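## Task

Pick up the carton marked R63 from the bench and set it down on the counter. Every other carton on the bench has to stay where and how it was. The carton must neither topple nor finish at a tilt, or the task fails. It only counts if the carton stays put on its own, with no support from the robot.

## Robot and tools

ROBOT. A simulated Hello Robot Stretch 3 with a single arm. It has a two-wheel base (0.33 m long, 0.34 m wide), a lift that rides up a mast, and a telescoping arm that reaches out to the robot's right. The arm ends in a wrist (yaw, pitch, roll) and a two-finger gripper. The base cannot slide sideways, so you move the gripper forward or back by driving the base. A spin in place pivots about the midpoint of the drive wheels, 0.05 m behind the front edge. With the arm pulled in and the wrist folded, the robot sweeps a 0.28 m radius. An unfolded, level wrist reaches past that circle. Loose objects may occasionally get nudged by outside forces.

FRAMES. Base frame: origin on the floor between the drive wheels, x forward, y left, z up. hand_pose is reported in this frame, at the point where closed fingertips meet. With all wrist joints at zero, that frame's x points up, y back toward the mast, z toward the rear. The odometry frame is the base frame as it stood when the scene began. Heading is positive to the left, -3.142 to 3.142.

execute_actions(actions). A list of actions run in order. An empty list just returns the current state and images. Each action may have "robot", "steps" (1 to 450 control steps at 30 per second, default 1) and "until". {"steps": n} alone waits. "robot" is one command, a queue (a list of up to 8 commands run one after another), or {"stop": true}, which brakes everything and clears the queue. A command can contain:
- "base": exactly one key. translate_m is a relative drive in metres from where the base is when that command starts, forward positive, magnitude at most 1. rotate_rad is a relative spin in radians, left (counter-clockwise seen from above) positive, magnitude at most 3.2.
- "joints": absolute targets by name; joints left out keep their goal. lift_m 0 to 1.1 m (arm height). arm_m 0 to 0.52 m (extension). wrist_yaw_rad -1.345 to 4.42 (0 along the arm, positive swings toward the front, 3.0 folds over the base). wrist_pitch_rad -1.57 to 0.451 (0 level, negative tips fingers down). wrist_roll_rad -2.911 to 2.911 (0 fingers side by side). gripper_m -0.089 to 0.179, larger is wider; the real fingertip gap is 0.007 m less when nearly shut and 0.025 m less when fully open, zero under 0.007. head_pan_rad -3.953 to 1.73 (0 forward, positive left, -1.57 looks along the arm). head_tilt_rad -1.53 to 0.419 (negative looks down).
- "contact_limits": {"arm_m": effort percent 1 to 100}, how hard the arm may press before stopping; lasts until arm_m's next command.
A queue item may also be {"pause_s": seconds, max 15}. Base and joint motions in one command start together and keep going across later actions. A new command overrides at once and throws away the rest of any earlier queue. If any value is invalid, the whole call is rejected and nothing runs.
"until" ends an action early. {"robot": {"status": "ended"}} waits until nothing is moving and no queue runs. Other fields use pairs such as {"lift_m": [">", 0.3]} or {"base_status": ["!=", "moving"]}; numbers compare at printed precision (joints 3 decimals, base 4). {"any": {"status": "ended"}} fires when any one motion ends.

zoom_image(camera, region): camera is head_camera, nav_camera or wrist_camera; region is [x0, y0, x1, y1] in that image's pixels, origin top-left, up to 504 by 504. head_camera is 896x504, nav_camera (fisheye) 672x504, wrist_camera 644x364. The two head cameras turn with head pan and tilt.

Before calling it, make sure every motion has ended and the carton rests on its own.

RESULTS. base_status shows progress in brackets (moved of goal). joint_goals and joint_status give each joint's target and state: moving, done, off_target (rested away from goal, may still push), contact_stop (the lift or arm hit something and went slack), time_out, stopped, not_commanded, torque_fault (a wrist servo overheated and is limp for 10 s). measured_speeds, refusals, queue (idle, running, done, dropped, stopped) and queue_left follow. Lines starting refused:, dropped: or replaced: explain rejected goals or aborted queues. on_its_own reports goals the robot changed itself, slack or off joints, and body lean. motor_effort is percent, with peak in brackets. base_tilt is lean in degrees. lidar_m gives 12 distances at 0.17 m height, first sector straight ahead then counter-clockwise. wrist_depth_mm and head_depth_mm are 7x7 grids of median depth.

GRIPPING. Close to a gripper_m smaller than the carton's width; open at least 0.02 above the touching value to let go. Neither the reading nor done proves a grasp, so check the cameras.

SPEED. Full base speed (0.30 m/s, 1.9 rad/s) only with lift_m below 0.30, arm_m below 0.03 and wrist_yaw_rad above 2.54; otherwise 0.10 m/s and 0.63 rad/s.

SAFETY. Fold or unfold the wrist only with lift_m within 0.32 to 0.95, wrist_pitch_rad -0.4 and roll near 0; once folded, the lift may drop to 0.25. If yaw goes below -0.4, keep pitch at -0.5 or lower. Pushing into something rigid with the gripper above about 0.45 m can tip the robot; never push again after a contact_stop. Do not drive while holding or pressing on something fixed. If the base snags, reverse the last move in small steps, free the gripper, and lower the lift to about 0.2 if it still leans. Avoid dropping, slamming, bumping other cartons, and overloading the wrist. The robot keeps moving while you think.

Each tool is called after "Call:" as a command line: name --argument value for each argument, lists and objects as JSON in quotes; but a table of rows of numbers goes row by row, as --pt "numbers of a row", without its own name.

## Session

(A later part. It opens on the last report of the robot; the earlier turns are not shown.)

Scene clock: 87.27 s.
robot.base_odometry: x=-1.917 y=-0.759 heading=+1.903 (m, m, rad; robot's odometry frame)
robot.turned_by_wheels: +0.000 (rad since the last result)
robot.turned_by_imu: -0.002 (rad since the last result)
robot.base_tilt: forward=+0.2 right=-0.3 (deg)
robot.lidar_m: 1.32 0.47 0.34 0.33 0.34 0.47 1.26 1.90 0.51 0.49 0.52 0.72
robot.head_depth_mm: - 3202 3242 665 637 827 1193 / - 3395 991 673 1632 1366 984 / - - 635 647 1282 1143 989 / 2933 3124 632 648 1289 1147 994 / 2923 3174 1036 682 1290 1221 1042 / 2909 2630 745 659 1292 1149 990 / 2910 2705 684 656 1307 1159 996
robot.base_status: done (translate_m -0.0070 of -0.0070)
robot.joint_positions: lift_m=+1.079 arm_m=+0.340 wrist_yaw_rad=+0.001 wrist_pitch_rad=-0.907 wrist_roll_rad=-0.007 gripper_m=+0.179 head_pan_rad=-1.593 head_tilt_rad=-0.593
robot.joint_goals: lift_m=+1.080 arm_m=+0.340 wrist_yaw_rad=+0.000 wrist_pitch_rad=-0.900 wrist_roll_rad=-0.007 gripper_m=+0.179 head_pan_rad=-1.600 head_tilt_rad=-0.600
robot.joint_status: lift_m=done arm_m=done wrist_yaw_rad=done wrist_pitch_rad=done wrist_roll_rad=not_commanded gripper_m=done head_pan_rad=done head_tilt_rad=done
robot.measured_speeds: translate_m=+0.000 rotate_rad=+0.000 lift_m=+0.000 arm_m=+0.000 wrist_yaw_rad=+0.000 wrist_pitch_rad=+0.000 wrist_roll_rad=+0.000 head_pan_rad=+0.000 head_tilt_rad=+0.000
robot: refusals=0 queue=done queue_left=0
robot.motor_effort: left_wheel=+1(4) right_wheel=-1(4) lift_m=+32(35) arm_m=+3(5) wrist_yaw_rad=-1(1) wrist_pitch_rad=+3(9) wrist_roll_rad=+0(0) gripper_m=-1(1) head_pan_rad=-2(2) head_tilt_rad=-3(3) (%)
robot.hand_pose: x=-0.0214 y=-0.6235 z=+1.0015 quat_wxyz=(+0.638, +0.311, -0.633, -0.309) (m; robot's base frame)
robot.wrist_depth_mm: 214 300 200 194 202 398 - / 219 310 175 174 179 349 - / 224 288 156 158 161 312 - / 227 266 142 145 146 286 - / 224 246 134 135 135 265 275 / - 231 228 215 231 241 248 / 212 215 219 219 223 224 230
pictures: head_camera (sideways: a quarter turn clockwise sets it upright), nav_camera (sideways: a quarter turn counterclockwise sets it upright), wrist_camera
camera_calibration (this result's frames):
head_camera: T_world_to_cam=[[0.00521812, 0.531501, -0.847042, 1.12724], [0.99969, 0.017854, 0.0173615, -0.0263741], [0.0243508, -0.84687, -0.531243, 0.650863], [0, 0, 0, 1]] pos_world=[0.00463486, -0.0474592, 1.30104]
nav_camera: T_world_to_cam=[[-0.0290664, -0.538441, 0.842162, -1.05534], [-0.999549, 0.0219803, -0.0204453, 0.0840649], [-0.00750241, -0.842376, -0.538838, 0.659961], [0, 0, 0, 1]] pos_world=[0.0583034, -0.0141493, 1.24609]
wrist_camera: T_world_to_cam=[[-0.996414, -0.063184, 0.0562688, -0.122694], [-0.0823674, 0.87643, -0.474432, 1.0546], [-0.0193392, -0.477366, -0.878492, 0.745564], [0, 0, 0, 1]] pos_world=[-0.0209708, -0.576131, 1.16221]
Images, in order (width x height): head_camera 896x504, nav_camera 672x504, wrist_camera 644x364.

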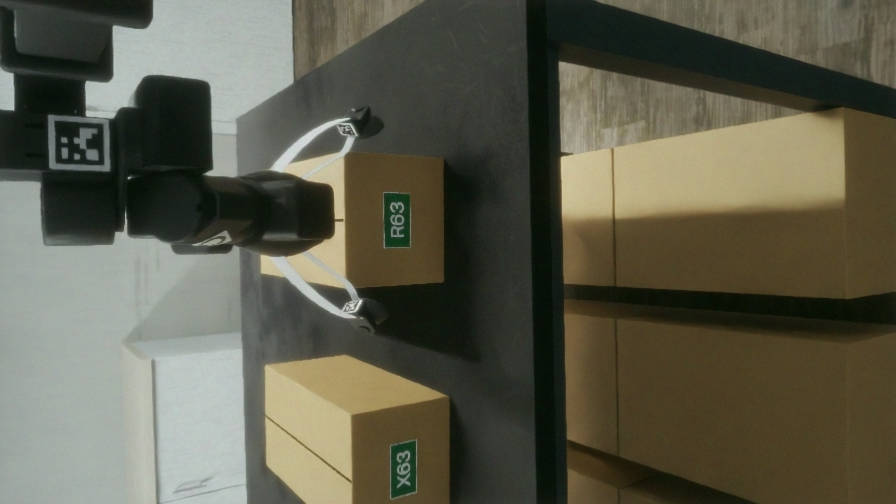

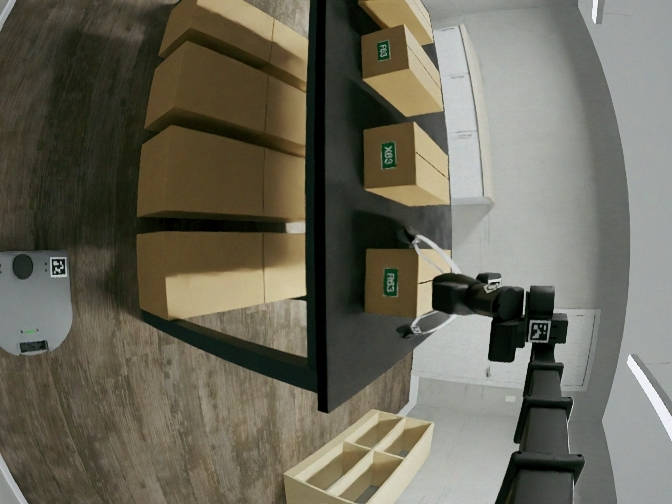

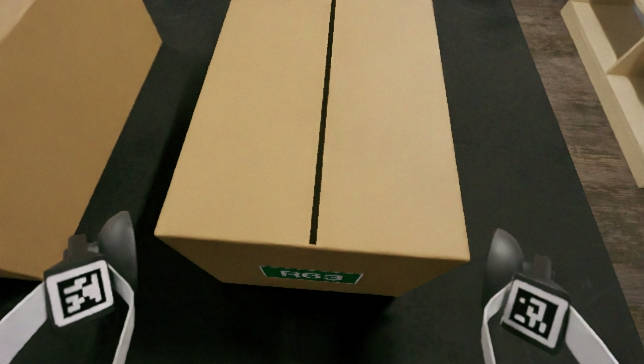

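Call:
execute_actions --actions '[{"robot":[{"joints":{"arm_m":0.5}},{"joints":{"lift_m":1.05}}],"steps":450,"until":{"robot":{"status":"ended"}}}]'

Call:
execute_actions --actions '[{"robot":[{"joints":{"gripper_m":0.05}},{"joints":{"lift_m":1.1}}],"steps":450,"until":{"robot":{"status":"ended"}}}]'

Scene clock: 96.47 s.
robot.base_odometry: x=-1.917 y=-0.759 heading=+1.903 (m, m, rad; robot's odometry frame)
robot.turned_by_wheels: +0.000 (rad since the last result)
robot.turned_by_imu: -0.002 (rad since the last result)
robot.base_tilt: forward=+0.2 right=-0.4 (deg)
robot.lidar_m: 1.32 0.47 0.34 0.33 0.34 0.47 1.26 1.90 0.51 0.49 0.52 0.72
robot.head_depth_mm: - 3274 3319 668 640 832 1204 / 2838 3269 960 671 1613 1364 979 / - 3265 668 648 1283 1142 994 / 2897 3224 670 651 1291 1143 992 / 2925 3191 979 683 1300 1230 1036 / 2975 2659 750 659 1295 1148 988 / 2959 2651 686 657 1299 1153 993
robot.base_status: done (translate_m -0.0070 of -0.0070)
robot.joint_positions: lift_m=+1.069 arm_m=+0.500 wrist_yaw_rad=-0.002 wrist_pitch_rad=-0.884 wrist_roll_rad=-0.009 gripper_m=+0.179 head_pan_rad=-1.593 head_tilt_rad=-0.593
robot.joint_goals: lift_m=+1.069 arm_m=+0.500 wrist_yaw_rad=+0.000 wrist_pitch_rad=-0.900 wrist_roll_rad=-0.009 gripper_m=+0.179 head_pan_rad=-1.600 head_tilt_rad=-0.600
robot.joint_status: lift_m=contact_stop arm_m=done wrist_yaw_rad=done wrist_pitch_rad=done wrist_roll_rad=not_commanded gripper_m=done head_pan_rad=done head_tilt_rad=done
robot.measured_speeds: translate_m=+0.000 rotate_rad=+0.000 lift_m=-0.003 arm_m=+0.000 wrist_yaw_rad=+0.000 wrist_pitch_rad=+0.120 wrist_roll_rad=+0.000 head_pan_rad=+0.000 head_tilt_rad=+0.000
robot: refusals=0 queue=dropped queue_left=0
robot.on_its_own: lift_m is slack since a contact_stop, until your next command for it (your +1.050 is given up)
robot.motor_effort: left_wheel=-2(1) right_wheel=+2(3) lift_m=+23(34) arm_m=+3(0) wrist_yaw_rad=+3(2) wrist_pitch_rad=-11(11) wrist_roll_rad=+1(2) gripper_m=+1(0) head_pan_rad=-2(2) head_tilt_rad=-2(2) (%)
robot.hand_pose: x=-0.0219 y=-0.7884 z=+0.9943 quat_wxyz=(+0.642, +0.303, -0.636, -0.302) (m; robot's base frame)
robot.wrist_depth_mm: 361 367 372 381 386 410 - / 319 328 172 171 343 354 - / 231 293 152 154 157 313 - / 223 263 138 140 143 284 - / 223 130 127 129 130 258 272 / - 116 117 118 120 121 245 / 206 109 109 110 111 116 223
pictures: head_camera (sideways: a quarter turn clockwise sets it upright), nav_camera (sideways: a quarter turn counterclockwise sets it upright), wrist_camera
camera_calibration (this result's frames):
head_camera: T_world_to_cam=[[0.00523213, 0.531535, -0.84702, 1.12721], [0.99969, 0.0178284, 0.0173632, -0.0263762], [0.0243302, -0.846849, -0.531277, 0.650908], [0, 0, 0, 1]] pos_world=[0.00463368, -0.0474592, 1.30104]
nav_camera: T_world_to_cam=[[-0.0290806, -0.538475, 0.84214, -1.05531], [-0.999549, 0.0220061, -0.0204453, 0.0840649], [-0.00752291, -0.842354, -0.538872, 0.660006], [0, 0, 0, 1]] pos_world=[0.0583031, -0.0141483, 1.24609]
wrist_camera: T_world_to_cam=[[-0.996453, -0.0600232, 0.0589778, -0.1334], [-0.0813853, 0.865578, -0.494116, 1.20667], [-0.0213915, -0.497163, -0.867393, 0.633783], [0, 0, 0, 1]] pos_world=[-0.0211641, -0.737377, 1.15384]
Images, in order (width x height): head_camera 896x504, nav_camera 672x504, wrist_camera 644x364.

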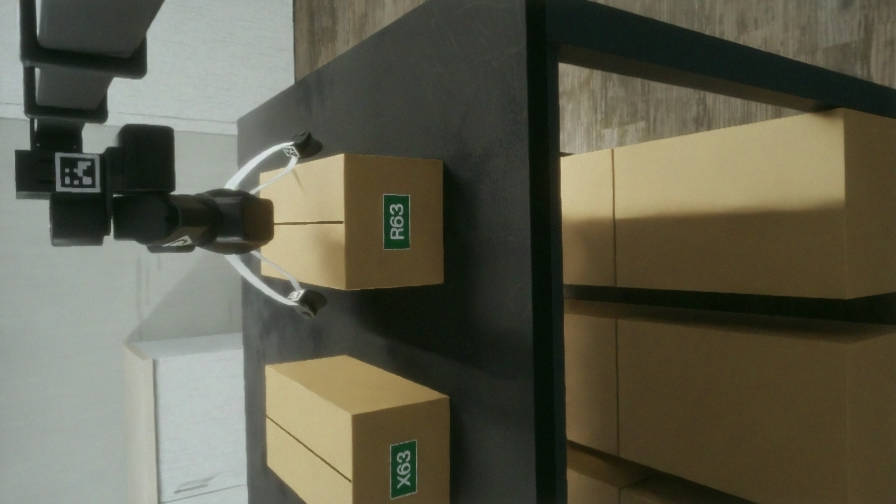

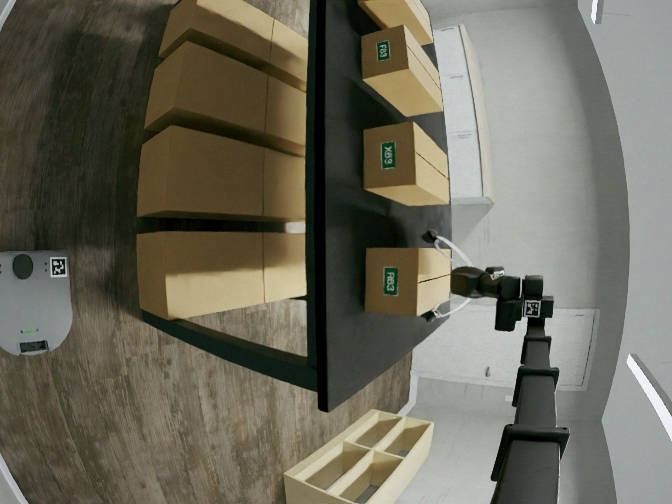

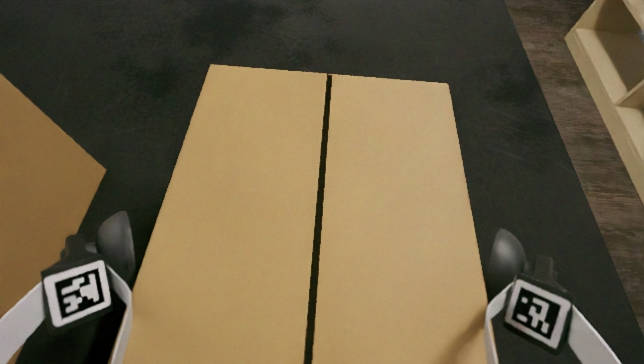

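Scene clock: 99.17 s.
robot.base_odometry: x=-1.917 y=-0.759 heading=+1.903 (m, m, rad; robot's odometry frame)
robot.turned_by_wheels: +0.000 (rad since the last result)
robot.turned_by_imu: -0.001 (rad since the last result)
robot.base_tilt: forward=+0.2 right=-0.3 (deg)
robot.lidar_m: 1.32 0.47 0.34 0.33 0.34 0.47 1.26 1.91 0.51 0.49 0.51 0.72
robot.head_depth_mm: 3032 3214 3334 665 638 830 1210 / 2989 3257 952 671 1608 1369 974 / - 3212 656 656 1282 1144 989 / 2934 3130 648 658 1280 1141 991 / 2896 3115 971 680 1282 1236 1031 / 2886 2662 746 656 1288 1152 991 / 2926 2707 683 659 1293 1156 987
robot.base_status: done (translate_m -0.0070 of -0.0070)
robot.joint_positions: lift_m=+1.099 arm_m=+0.500 wrist_yaw_rad=-0.002 wrist_pitch_rad=-0.910 wrist_roll_rad=-0.007 gripper_m=+0.056 head_pan_rad=-1.593 head_tilt_rad=-0.593
robot.joint_goals: lift_m=+1.100 arm_m=+0.500 wrist_yaw_rad=+0.000 wrist_pitch_rad=-0.900 wrist_roll_rad=-0.007 gripper_m=+0.054 head_pan_rad=-1.600 head_tilt_rad=-0.600
robot.joint_status: lift_m=done arm_m=done wrist_yaw_rad=done wrist_pitch_rad=done wrist_roll_rad=not_commanded gripper_m=done head_pan_rad=done head_tilt_rad=done
robot.measured_speeds: translate_m=+0.000 rotate_rad=+0.000 lift_m=+0.000 arm_m=+0.000 wrist_yaw_rad=+0.000 wrist_pitch_rad=+0.000 wrist_roll_rad=+0.000 head_pan_rad=+0.000 head_tilt_rad=+0.000
robot: refusals=0 queue=done queue_left=0
robot.on_its_own: gripper_m is held at +0.054, not at your +0.050, by its stall guard, which is still easing
robot.motor_effort: left_wheel=+1(1) right_wheel=+0(3) lift_m=+33(32) arm_m=+2(3) wrist_yaw_rad=+1(1) wrist_pitch_rad=+4(14) wrist_roll_rad=+1(1) gripper_m=-46(99) head_pan_rad=-2(2) head_tilt_rad=-3(3) (%)
robot.hand_pose: x=-0.0219 y=-0.7830 z=+1.0211 quat_wxyz=(+0.637, +0.311, -0.633, -0.311) (m; robot's base frame)
robot.wrist_depth_mm: 380 390 395 403 407 - - / 346 348 147 149 151 382 - / 219 316 139 140 142 337 - / 223 281 131 132 135 308 - / 225 125 124 125 127 284 - / 216 117 119 119 121 122 - / 227 113 113 114 115 238 254
pictures: head_camera (sideways: a quarter turn clockwise sets it upright), nav_camera (sideways: a quarter turn counterclockwise sets it upright), wrist_camera
camera_calibration (this result's frames):
head_camera: T_world_to_cam=[[0.00523053, 0.53156, -0.847005, 1.12719], [0.99969, 0.017832, 0.0173643, -0.0263778], [0.0243339, -0.846833, -0.531302, 0.65094], [0, 0, 0, 1]] pos_world=[0.00463388, -0.0474591, 1.30104]
nav_camera: T_world_to_cam=[[-0.029079, -0.538499, 0.842124, -1.05529], [-0.999549, 0.0220026, -0.0204453, 0.0840649], [-0.00751914, -0.842339, -0.538896, 0.660037], [0, 0, 0, 1]] pos_world=[0.0583032, -0.0141465, 1.24609]
wrist_camera: T_world_to_cam=[[-0.996564, -0.0605408, 0.0565317, -0.132538], [-0.0801073, 0.878014, -0.471883, 1.20226], [-0.0210675, -0.47479, -0.879847, 0.690004], [0, 0, 0, 1]] pos_world=[-0.0212358, -0.736023, 1.18192]
Images, in order (width x height): head_camera 896x504, nav_camera 672x504, wrist_camera 644x364.

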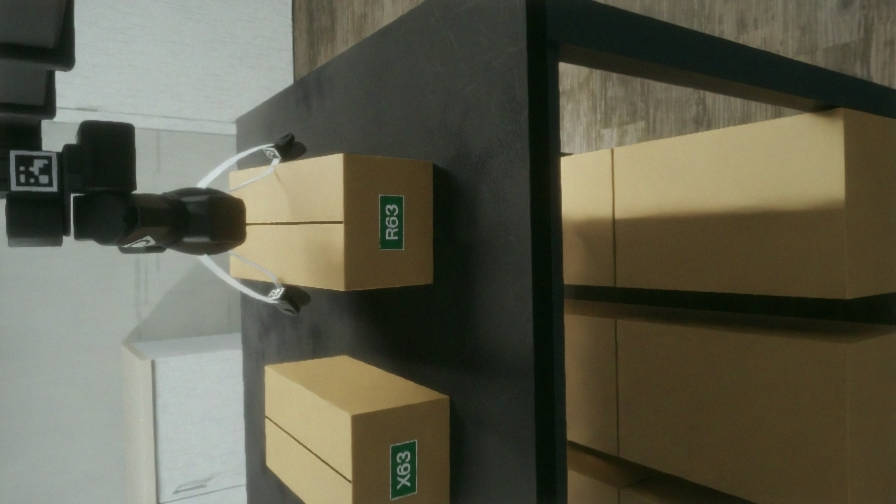

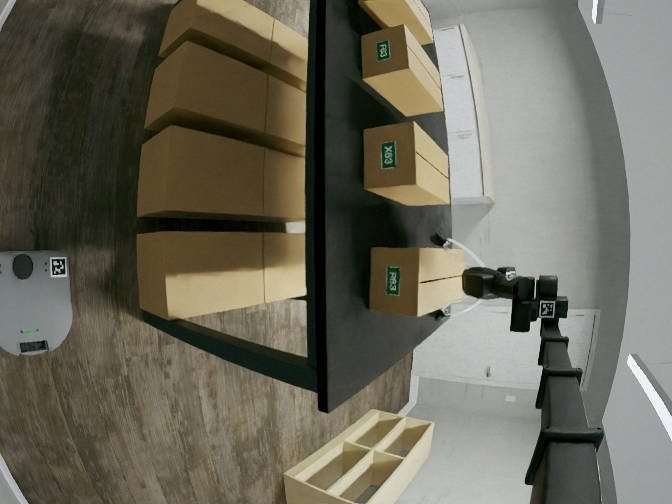

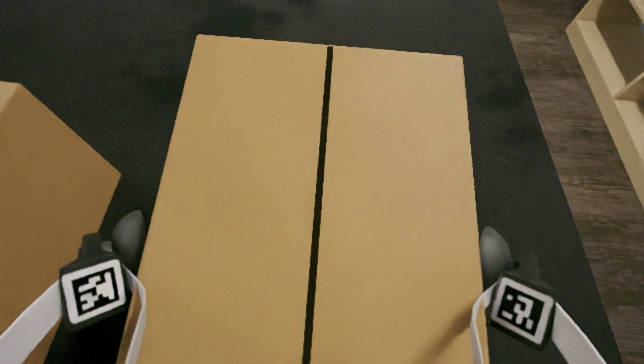

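Pivots; regrip nearer.

Call:
execute_actions --actions '[{"robot":[{"joints":{"lift_m":1.073}},{"joints":{"gripper_m":0.179}},{"joints":{"arm_m":0.462}},{"joints":{"gripper_m":0.08}},{"joints":{"lift_m":1.1}},{"pause_s":1}],"steps":450,"until":{"robot":{"status":"ended"}}}]'

Scene clock: 104.33 s.
robot.base_odometry: x=-1.917 y=-0.759 heading=+1.903 (m, m, rad; robot's odometry frame)
robot.turned_by_wheels: +0.000 (rad since the last result)
robot.turned_by_imu: -0.001 (rad since the last result)
robot.base_tilt: forward=+0.2 right=-0.3 (deg)
robot.lidar_m: 1.32 0.47 0.34 0.33 0.34 0.47 1.26 1.90 0.51 0.49 0.52 0.72
robot.head_depth_mm: - 3269 3313 667 639 826 1195 / 2990 3249 947 669 1626 1357 975 / - 3246 665 648 1273 1133 986 / 2960 3234 666 651 1276 1137 987 / 2920 3186 976 684 1296 1219 1041 / 2933 2676 748 656 1286 1154 987 / 2964 2696 684 658 1301 1153 996
robot.base_status: done (translate_m -0.0070 of -0.0070)
robot.joint_positions: lift_m=+1.074 arm_m=+0.500 wrist_yaw_rad=-0.002 wrist_pitch_rad=-0.897 wrist_roll_rad=-0.007 gripper_m=+0.087 head_pan_rad=-1.593 head_tilt_rad=-0.593
robot.joint_goals: lift_m=+1.074 arm_m=+0.500 wrist_yaw_rad=+0.000 wrist_pitch_rad=-0.900 wrist_roll_rad=-0.007 gripper_m=+0.085 head_pan_rad=-1.600 head_tilt_rad=-0.600
robot.joint_status: lift_m=contact_stop arm_m=done wrist_yaw_rad=done wrist_pitch_rad=done wrist_roll_rad=not_commanded gripper_m=done head_pan_rad=done head_tilt_rad=done
robot.measured_speeds: translate_m=+0.000 rotate_rad=+0.000 lift_m=+0.000 arm_m=+0.000 wrist_yaw_rad=+0.000 wrist_pitch_rad=+0.048 wrist_roll_rad=+0.000 head_pan_rad=+0.000 head_tilt_rad=+0.000
robot: refusals=0 queue=dropped queue_left=0
robot.on_its_own: gripper_m is held at +0.085, not at your +0.050, by its stall guard, which is still easing; lift_m is slack since a contact_stop, until your next command for it
robot.motor_effort: left_wheel=+1(1) right_wheel=+0(0) lift_m=+22(31) arm_m=+2(2) wrist_yaw_rad=+1(1) wrist_pitch_rad=-3(4) wrist_roll_rad=+1(1) gripper_m=-34(45) head_pan_rad=-3(3) head_tilt_rad=-2(2) (%)
robot.hand_pose: x=-0.0219 y=-0.7856 z=+0.9973 quat_wxyz=(+0.639, +0.307, -0.635, -0.307) (m; robot's base frame)
robot.wrist_depth_mm: 354 361 367 376 384 403 - / 318 322 172 172 341 348 - / 231 292 153 155 157 311 - / 222 264 139 141 144 284 - / 224 130 128 130 132 260 272 / - 117 119 120 121 123 246 / 209 111 110 112 113 216 226
pictures: head_camera (sideways: a quarter turn clockwise sets it upright), nav_camera (sideways: a quarter turn counterclockwise sets it upright), wrist_camera
dropped: robot: command 0 of its queue: lift_m: contact_stop
camera_calibration (this result's frames):
head_camera: T_world_to_cam=[[0.00522932, 0.53156, -0.847005, 1.12719], [0.99969, 0.0178342, 0.0173643, -0.0263778], [0.0243359, -0.846833, -0.531302, 0.65094], [0, 0, 0, 1]] pos_world=[0.00463398, -0.0474591, 1.30104]
nav_camera: T_world_to_cam=[[-0.0290778, -0.538499, 0.842124, -1.05529], [-0.999549, 0.0220003, -0.0204453, 0.0840649], [-0.00751723, -0.842339, -0.538896, 0.660037], [0, 0, 0, 1]] pos_world=[0.0583033, -0.0141464, 1.24609]
wrist_camera: T_world_to_cam=[[-0.996563, -0.059836, 0.057296, -0.13157], [-0.0801155, 0.872124, -0.482681, 1.19953], [-0.0210875, -0.485612, -0.87392, 0.653412], [0, 0, 0, 1]] pos_world=[-0.0212373, -0.736709, 1.15756]
Images, in order (width x height): head_camera 896x504, nav_camera 672x504, wrist_camera 644x364.

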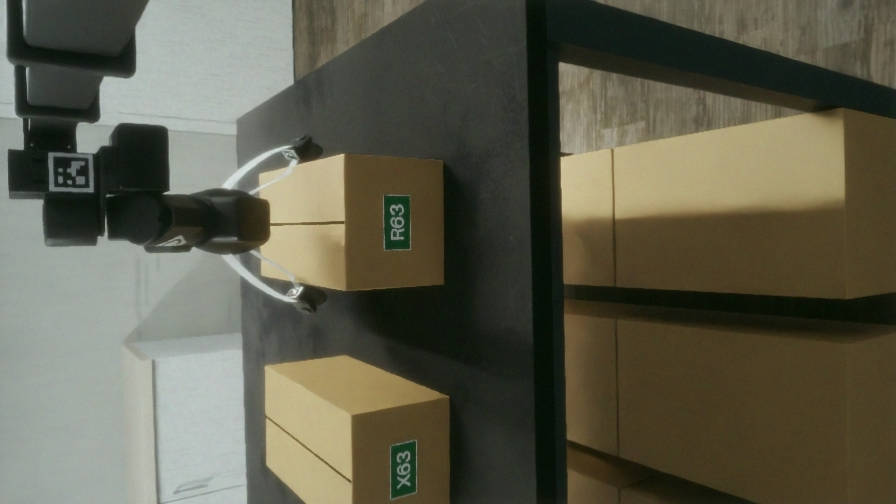

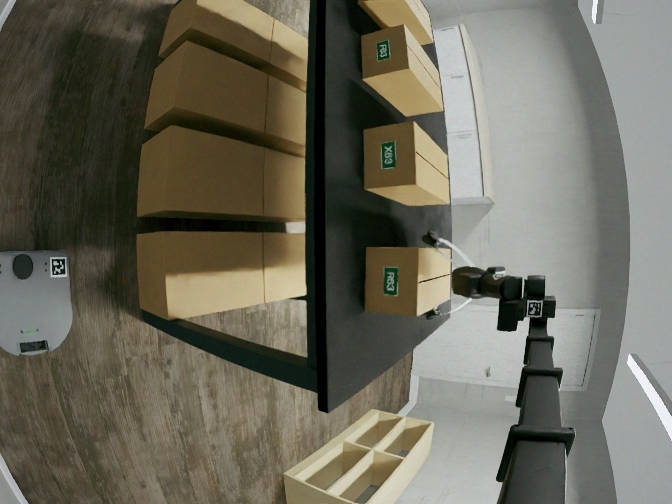

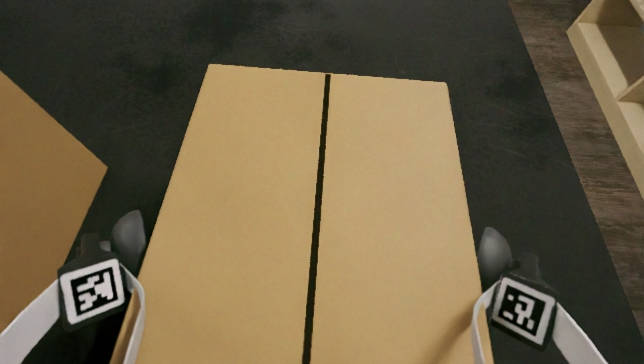

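Call:
execute_actions --actions '[{"robot":[{"joints":{"gripper_m":0.179,"lift_m":1.076}},{"joints":{"arm_m":0.462}},{"joints":{"gripper_m":0.1}},{"joints":{"lift_m":1.1}},{"pause_s":1}],"steps":450,"until":{"robot":{"status":"ended"}}}]'

Scene clock: 114.77 s.
robot.base_odometry: x=-1.917 y=-0.759 heading=+1.903 (m, m, rad; robot's odometry frame)
robot.turned_by_wheels: +0.000 (rad since the last result)
robot.turned_by_imu: -0.003 (rad since the last result)
robot.base_tilt: forward=+0.2 right=-0.3 (deg)
robot.lidar_m: 1.32 0.47 0.34 0.33 0.34 0.47 1.26 1.91 0.51 0.49 0.52 0.72
robot.head_depth_mm: 3051 3274 3241 666 638 830 1209 / 2965 3222 953 671 1625 1362 979 / - 3238 625 645 1275 1136 992 / 2899 3223 626 648 1283 1142 988 / 2930 3200 950 682 1285 1228 1036 / 2916 2671 746 658 1287 1149 990 / 2929 2671 684 653 1310 1156 988
robot.base_status: done (translate_m -0.0070 of -0.0070)
robot.joint_positions: lift_m=+1.099 arm_m=+0.462 wrist_yaw_rad=-0.002 wrist_pitch_rad=-0.910 wrist_roll_rad=-0.007 gripper_m=+0.110 head_pan_rad=-1.593 head_tilt_rad=-0.593
robot.joint_goals: lift_m=+1.100 arm_m=+0.462 wrist_yaw_rad=+0.000 wrist_pitch_rad=-0.900 wrist_roll_rad=-0.007 gripper_m=+0.110 head_pan_rad=-1.600 head_tilt_rad=-0.600
robot.joint_status: lift_m=done arm_m=done wrist_yaw_rad=done wrist_pitch_rad=done wrist_roll_rad=not_commanded gripper_m=done head_pan_rad=done head_tilt_rad=done
robot.measured_speeds: translate_m=+0.000 rotate_rad=+0.000 lift_m=+0.000 arm_m=+0.000 wrist_yaw_rad=+0.000 wrist_pitch_rad=+0.000 wrist_roll_rad=+0.000 head_pan_rad=+0.000 head_tilt_rad=+0.000
robot: refusals=0 queue=done queue_left=0
robot.on_its_own: gripper_m is held at +0.110, not at your +0.100, by its stall guard, which is still easing
robot.motor_effort: left_wheel=+0(1) right_wheel=+0(0) lift_m=+32(35) arm_m=-2(5) wrist_yaw_rad=+1(1) wrist_pitch_rad=+5(5) wrist_roll_rad=+1(1) gripper_m=-15(100) head_pan_rad=-2(2) head_tilt_rad=-2(3) (%)
robot.hand_pose: x=-0.0218 y=-0.7454 z=+1.0210 quat_wxyz=(+0.637, +0.312, -0.633, -0.311) (m; robot's base frame)
robot.wrist_depth_mm: 383 387 394 401 410 - - / 216 349 182 182 187 380 - / 220 313 159 161 165 338 - / 224 286 143 145 148 309 - / 227 135 131 133 134 284 - / 218 119 120 122 123 - - / 226 112 111 113 114 238 254
pictures: head_camera (sideways: a quarter turn clockwise sets it upright), nav_camera (sideways: a quarter turn counterclockwise sets it upright), wrist_camera
camera_calibration (this result's frames):
head_camera: T_world_to_cam=[[0.00523002, 0.53156, -0.847005, 1.12719], [0.99969, 0.0178329, 0.0173643, -0.0263778], [0.0243347, -0.846833, -0.531302, 0.65094], [0, 0, 0, 1]] pos_world=[0.00463392, -0.0474591, 1.30104]
nav_camera: T_world_to_cam=[[-0.0290785, -0.538499, 0.842124, -1.05529], [-0.999549, 0.0220016, -0.0204453, 0.0840649], [-0.00751834, -0.842339, -0.538896, 0.660037], [0, 0, 0, 1]] pos_world=[0.0583032, -0.0141465, 1.24609]
wrist_camera: T_world_to_cam=[[-0.996546, -0.060877, 0.0564793, -0.130411], [-0.0803638, 0.878326, -0.471259, 1.1688], [-0.0209184, -0.47417, -0.880185, 0.708586], [0, 0, 0, 1]] pos_world=[-0.0212084, -0.698538, 1.18186]
Images, in order (width x height): head_camera 896x504, nav_camera 672x504, wrist_camera 644x364.

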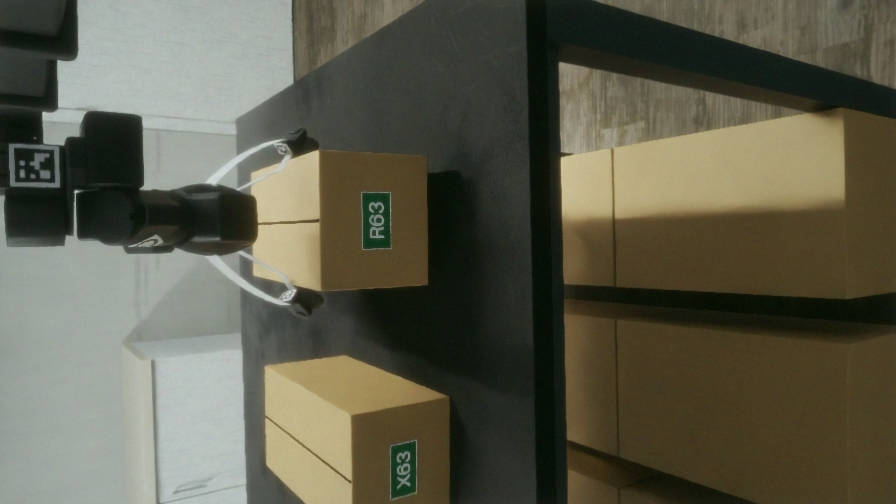

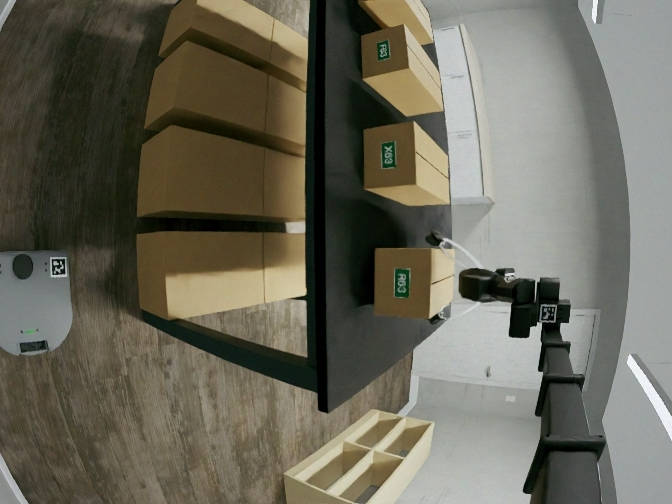

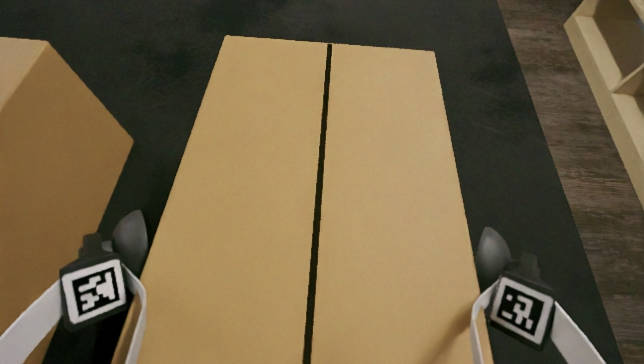

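Call:
execute_actions --actions '[{"robot":[{"joints":{"arm_m":0.03,"head_pan_rad":0,"head_tilt_rad":-0.9},"base":{"translate_m":-0.65}},{"base":{"rotate_rad":-1.61}}],"steps":450,"until":{"robot":{"status":"ended"}}},{"robot":{"base":{"translate_m":1}},"steps":450,"until":{"robot":{"status":"ended"}}}]'

Scene clock: 142.37 s.
robot.base_odometry: x=-0.748 y=-1.084 heading=+0.293 (m, m, rad; robot's odometry frame)
robot.turned_by_wheels: -1.610 (rad since the last result)
robot.turned_by_imu: -1.586 (rad since the last result)
robot.base_tilt: forward=+0.2 right=-0.3 (deg)
robot.lidar_m: 2.43 2.18 0.52 0.50 0.51 0.63 1.32 1.36 1.26 1.03 0.80 1.15
robot.head_depth_mm: 2227 2422 1956 1638 1391 1234 1094 / 2201 2392 1964 1637 1417 1236 1098 / 2198 2369 1973 1654 1414 1236 1104 / 2178 2402 1986 1648 1424 1241 1109 / 2193 2400 1991 1649 1425 1252 1114 / 2180 2431 2006 1685 1438 1252 1113 / 2166 2469 2042 1699 1446 1268 1119
robot.base_status: done (translate_m +1.0000 of +1.0000)
robot.joint_positions: lift_m=+1.099 arm_m=+0.030 wrist_yaw_rad=-0.001 wrist_pitch_rad=-0.911 wrist_roll_rad=-0.007 gripper_m=+0.120 head_pan_rad=-0.007 head_tilt_rad=-0.889
robot.joint_goals: lift_m=+1.100 arm_m=+0.030 wrist_yaw_rad=+0.000 wrist_pitch_rad=-0.900 wrist_roll_rad=-0.007 gripper_m=+0.119 head_pan_rad=+0.000 head_tilt_rad=-0.900
robot.joint_status: lift_m=done arm_m=done wrist_yaw_rad=done wrist_pitch_rad=done wrist_roll_rad=not_commanded gripper_m=done head_pan_rad=done head_tilt_rad=done
robot.measured_speeds: translate_m=+0.000 rotate_rad=+0.000 lift_m=+0.000 arm_m=+0.000 wrist_yaw_rad=+0.000 wrist_pitch_rad=+0.000 wrist_roll_rad=+0.000 head_pan_rad=+0.000 head_tilt_rad=+0.000
robot: refusals=0 queue=done queue_left=0
robot.on_its_own: gripper_m is held at +0.119, not at your +0.100, by its stall guard, which is not easing now
robot.motor_effort: left_wheel=+1(6) right_wheel=-1(4) lift_m=+33(33) arm_m=-4(1) wrist_yaw_rad=+1(1) wrist_pitch_rad=+5(5) wrist_roll_rad=+1(1) gripper_m=-20(24) head_pan_rad=+1(33) head_tilt_rad=-5(22) (%)
robot.hand_pose: x=-0.0218 y=-0.3133 z=+1.0209 quat_wxyz=(+0.637, +0.312, -0.632, -0.311) (m; robot's base frame)
robot.wrist_depth_mm: 832 824 886 - - - - / 746 748 186 184 192 - - / 985 999 161 163 167 - - / - - 144 146 149 - - / - 136 131 133 135 - - / - 119 120 122 123 - - / - 112 111 112 114 - -
pictures: head_camera (sideways: a quarter turn clockwise sets it upright), nav_camera (sideways: a quarter turn counterclockwise sets it upright), wrist_camera
camera_calibration (this result's frames):
head_camera: T_world_to_cam=[[-0.755191, -0.00134243, -0.655504, 0.882222], [-0.0263499, 0.999252, 0.0283107, -0.034361], [0.654975, 0.0386524, -0.754661, 0.937634], [0, 0, 0, 1]] pos_world=[0.0512136, -0.000722171, 1.28687]
nav_camera: T_world_to_cam=[[0.76075, -0.0223846, 0.648659, -0.807947], [-0.0126532, -0.999727, -0.0196599, 0.0770146], [0.648922, 0.00674863, -0.760825, 0.944709], [0, 0, 0, 1]] pos_world=[0.00257851, 0.0525324, 1.24435]
wrist_camera: T_world_to_cam=[[-0.996516, -0.0614267, 0.0564077, -0.104127], [-0.0807937, 0.878758, -0.47038, 0.788458], [-0.0206748, -0.473299, -0.880659, 0.914112], [0, 0, 0, 1]] pos_world=[-0.021163, -0.266611, 1.18177]
Images, in order (width x height): head_camera 896x504, nav_camera 672x504, wrist_camera 644x364.

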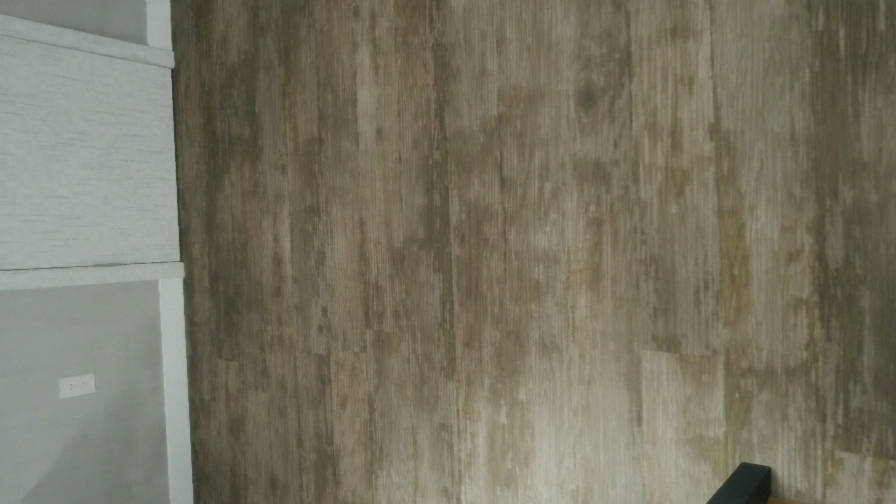

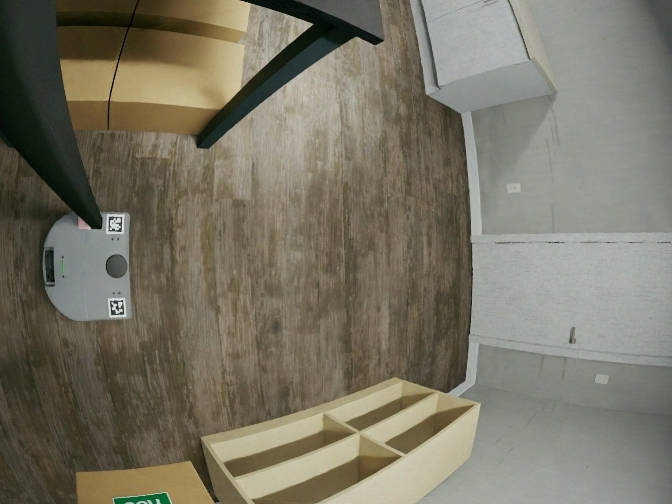

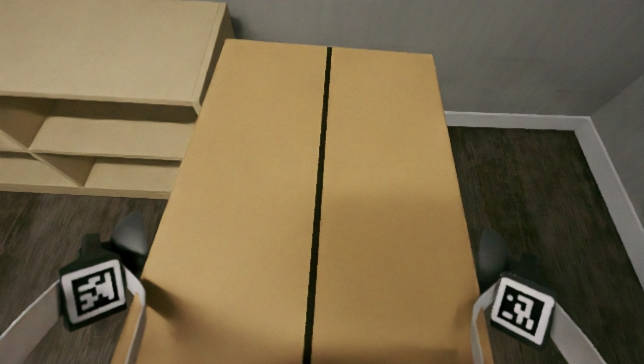

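Call:
execute_actions --actions '[{"robot":[{"base":{"translate_m":0.55}},{"base":{"rotate_rad":1.04}},{"base":{"translate_m":1}},{"base":{"translate_m":0.57}},{"base":{"rotate_rad":0.58},"joints":{"head_pan_rad":-1.4,"head_tilt_rad":-0.6}}],"steps":450},{"steps":450,"until":{"robot":{"status":"ended"}}}]'

Scene clock: 177.17 s.
robot.base_odometry: x=+0.148 y=+0.601 heading=+1.913 (m, m, rad; robot's odometry frame)
robot.turned_by_wheels: +1.620 (rad since the last result)
robot.turned_by_imu: +1.594 (rad since the last result)
robot.base_tilt: forward=+0.2 right=-0.3 (deg)
robot.lidar_m: 2.28 2.22 1.03 0.99 1.03 2.15 2.11 1.50 0.48 0.47 0.49 0.67
robot.head_depth_mm: 839 935 - - - - - / 861 958 997 442 - - - / 886 972 942 631 311 - - / 899 1004 946 672 615 732 892 / 914 1026 959 675 639 781 992 / 945 1056 963 677 666 813 1052 / 964 1075 970 682 684 855 1138
robot.base_status: done (rotate_rad +0.5799 of +0.5800)
robot.joint_positions: lift_m=+1.099 arm_m=+0.030 wrist_yaw_rad=-0.001 wrist_pitch_rad=-0.911 wrist_roll_rad=-0.007 gripper_m=+0.120 head_pan_rad=-1.393 head_tilt_rad=-0.606
robot.joint_goals: lift_m=+1.100 arm_m=+0.030 wrist_yaw_rad=+0.000 wrist_pitch_rad=-0.900 wrist_roll_rad=-0.007 gripper_m=+0.119 head_pan_rad=-1.400 head_tilt_rad=-0.600
robot.joint_status: lift_m=done arm_m=done wrist_yaw_rad=done wrist_pitch_rad=done wrist_roll_rad=not_commanded gripper_m=done head_pan_rad=done head_tilt_rad=done
robot.measured_speeds: translate_m=+0.000 rotate_rad=+0.000 lift_m=+0.000 arm_m=+0.000 wrist_yaw_rad=+0.000 wrist_pitch_rad=+0.000 wrist_roll_rad=+0.000 head_pan_rad=+0.000 head_tilt_rad=+0.000
robot: refusals=0 queue=done queue_left=0
robot.on_its_own: gripper_m is held at +0.119, not at your +0.100, by its stall guard, which is not easing now
robot.motor_effort: left_wheel=-2(7) right_wheel=+3(6) lift_m=+32(33) arm_m=-4(4) wrist_yaw_rad=+2(1) wrist_pitch_rad=+5(5) wrist_roll_rad=+1(0) gripper_m=-20(21) head_pan_rad=-2(32) head_tilt_rad=+3(26) (%)
robot.hand_pose: x=-0.0218 y=-0.3133 z=+1.0209 quat_wxyz=(+0.637, +0.312, -0.632, -0.311) (m; robot's base frame)
robot.wrist_depth_mm: 390 395 403 411 422 876 853 / 349 354 185 184 191 - - / 332 331 161 163 167 - - / 479 468 144 146 149 - - / 773 135 131 133 135 - - / - 119 120 122 123 - - / - 112 111 112 114 - -
pictures: head_camera (sideways: a quarter turn clockwise sets it upright), nav_camera (sideways: a quarter turn counterclockwise sets it upright), wrist_camera
camera_calibration (this result's frames):
head_camera: T_world_to_cam=[[-0.102566, 0.532621, -0.840116, 1.11886], [0.976189, 0.216182, 0.0178783, -0.0269032], [0.191141, -0.818278, -0.542112, 0.663988], [0, 0, 0, 1]] pos_world=[0.0141045, -0.046787, 1.30041]
nav_camera: T_world_to_cam=[[0.0805639, -0.544106, 0.83514, -1.04685], [-0.983984, -0.177081, -0.0204481, 0.0839732], [0.159013, -0.820117, -0.549657, 0.673023], [0, 0, 0, 1]] pos_world=[0.0599473, -0.00276998, 1.24592]
wrist_camera: T_world_to_cam=[[-0.996515, -0.0614382, 0.0564167, -0.10414], [-0.0808081, 0.878757, -0.470379, 0.788457], [-0.0206772, -0.473299, -0.880659, 0.914112], [0, 0, 0, 1]] pos_world=[-0.0211621, -0.266612, 1.18177]
Images, in order (width x height): head_camera 896x504, nav_camera 672x504, wrist_camera 644x364.

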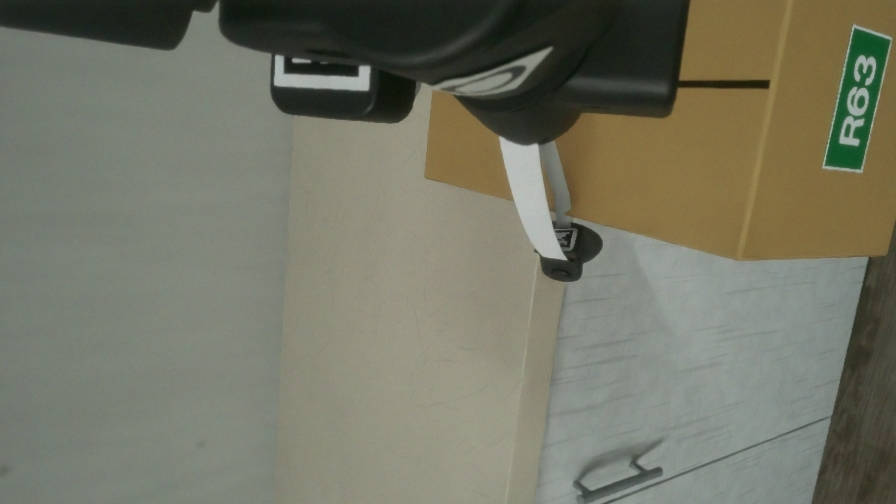

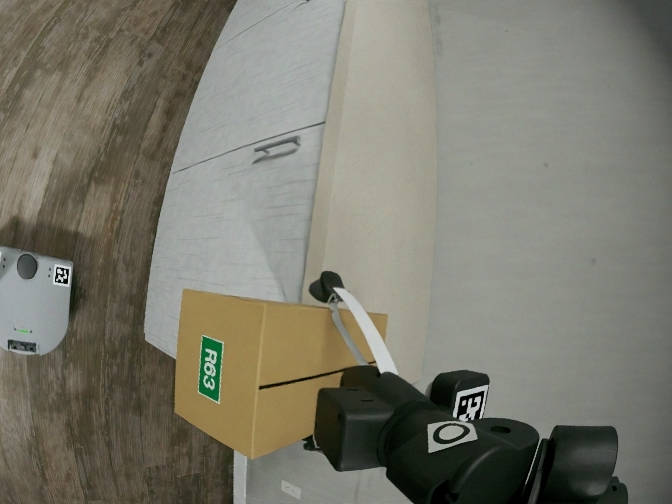

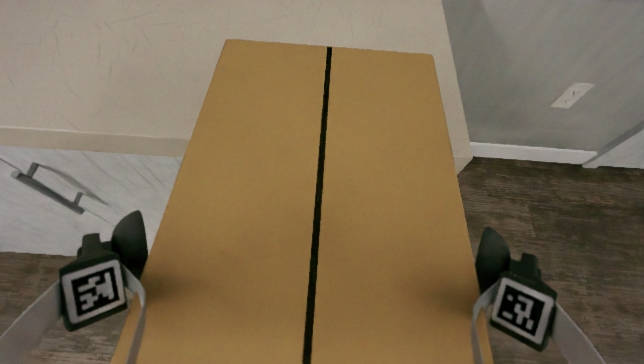

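Call:
execute_actions --actions '[{"robot":[{"base":{"translate_m":0.12},"joints":{"wrist_pitch_rad":-0.84}},{"joints":{"arm_m":0.42}},{"joints":{"wrist_pitch_rad":-0.9,"lift_m":1.076}}],"steps":450,"until":{"robot":{"status":"ended"}}},{"robot":[{"joints":{"gripper_m":0.179}},{"joints":{"lift_m":1.1}},{"joints":{"arm_m":0.1}}],"steps":450,"until":{"robot":{"status":"ended"}}}]'

Scene clock: 197.37 s.
robot.base_odometry: x=+0.108 y=+0.714 heading=+1.913 (m, m, rad; robot's odometry frame)
robot.turned_by_wheels: +0.000 (rad since the last result)
robot.turned_by_imu: -0.003 (rad since the last result)
robot.base_tilt: forward=+0.2 right=-0.3 (deg)
robot.lidar_m: 2.16 2.10 1.03 0.99 1.03 2.46 2.22 1.50 0.48 0.47 0.49 0.67
robot.head_depth_mm: - - - - 548 661 806 / 865 949 630 - 571 687 850 / 881 979 937 636 574 715 889 / 897 996 951 700 618 746 943 / 918 1030 960 677 641 779 1000 / 949 1052 968 679 660 815 1053 / 963 1082 972 683 690 857 1144
robot.base_status: done (translate_m +0.1200 of +0.1200)
robot.joint_positions: lift_m=+1.099 arm_m=+0.100 wrist_yaw_rad=-0.001 wrist_pitch_rad=-0.907 wrist_roll_rad=-0.008 gripper_m=+0.179 head_pan_rad=-1.393 head_tilt_rad=-0.606
robot.joint_goals: lift_m=+1.100 arm_m=+0.100 wrist_yaw_rad=+0.000 wrist_pitch_rad=-0.900 wrist_roll_rad=-0.008 gripper_m=+0.179 head_pan_rad=-1.400 head_tilt_rad=-0.600
robot.joint_status: lift_m=done arm_m=done wrist_yaw_rad=done wrist_pitch_rad=done wrist_roll_rad=not_commanded gripper_m=done head_pan_rad=done head_tilt_rad=done
robot.measured_speeds: translate_m=+0.000 rotate_rad=+0.000 lift_m=+0.000 arm_m=+0.000 wrist_yaw_rad=+0.000 wrist_pitch_rad=+0.000 wrist_roll_rad=+0.000 head_pan_rad=+0.000 head_tilt_rad=+0.000
robot: refusals=0 queue=done queue_left=0
robot.motor_effort: left_wheel=-3(4) right_wheel=+3(6) lift_m=+32(37) arm_m=-4(5) wrist_yaw_rad=+0(1) wrist_pitch_rad=+3(8) wrist_roll_rad=+1(1) gripper_m=+0(81) head_pan_rad=-2(2) head_tilt_rad=+4(4) (%)
robot.hand_pose: x=-0.0217 y=-0.3842 z=+1.0215 quat_wxyz=(+0.638, +0.311, -0.633, -0.309) (m; robot's base frame)
robot.wrist_depth_mm: 391 394 387 251 405 438 770 / 352 358 353 301 371 383 925 / 320 322 329 334 340 347 - / 298 299 302 306 309 314 - / 494 442 445 424 402 313 - / - - 914 816 786 - - / - - - - - - -
pictures: head_camera (sideways: a quarter turn clockwise sets it upright), nav_camera (sideways: a quarter turn counterclockwise sets it upright), wrist_camera
camera_calibration (this result's frames):
head_camera: T_world_to_cam=[[-0.102304, 0.532318, -0.84034, 1.11915], [0.976269, 0.215823, 0.0178618, -0.0268822], [0.190873, -0.818571, -0.541765, 0.663538], [0, 0, 0, 1]] pos_world=[0.014087, -0.0467906, 1.30043]
nav_camera: T_world_to_cam=[[0.0802984, -0.543796, 0.835367, -1.04714], [-0.984049, -0.176719, -0.020448, 0.0839736], [0.158745, -0.8204, -0.549312, 0.672575], [0, 0, 0, 1]] pos_world=[0.0599504, -0.00281299, 1.24592]
wrist_camera: T_world_to_cam=[[-0.996476, -0.0616566, 0.0568627, -0.10904], [-0.0812975, 0.876768, -0.473993, 0.853962], [-0.0206306, -0.476946, -0.878691, 0.877674], [0, 0, 0, 1]] pos_world=[-0.021124, -0.336847, 1.18218]
Images, in order (width x height): head_camera 896x504, nav_camera 672x504, wrist_camera 644x364.

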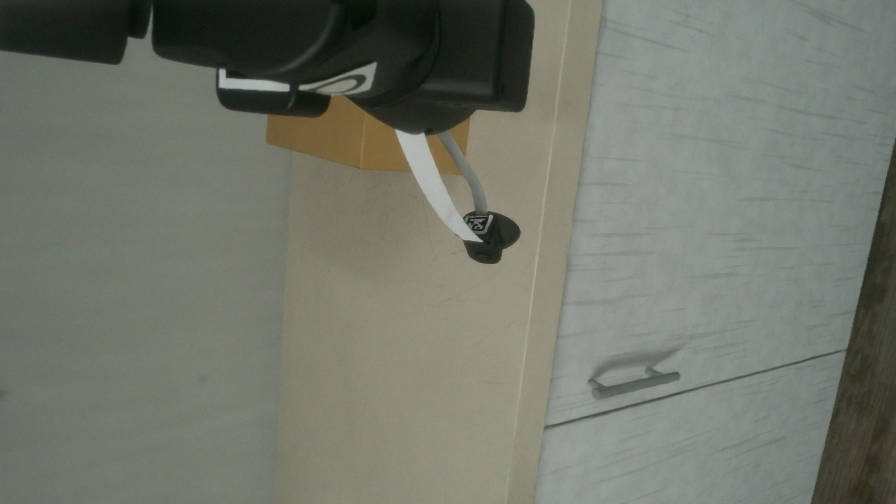

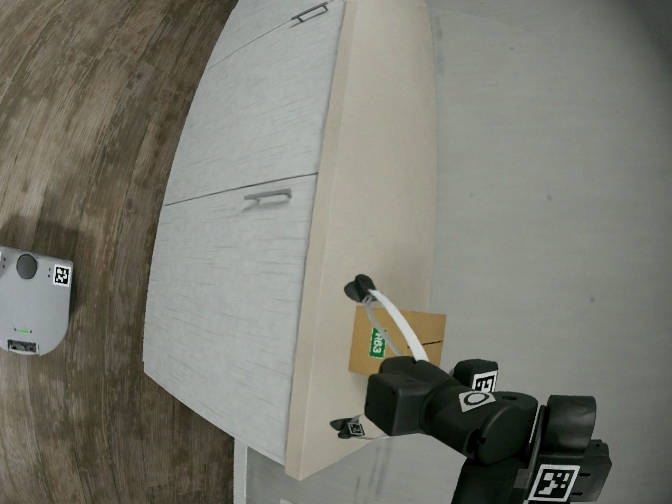

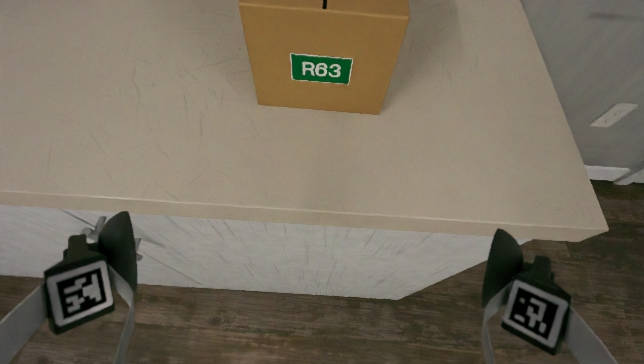

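Call:
finished_scene --scene 1

The scene is finished: the task was done.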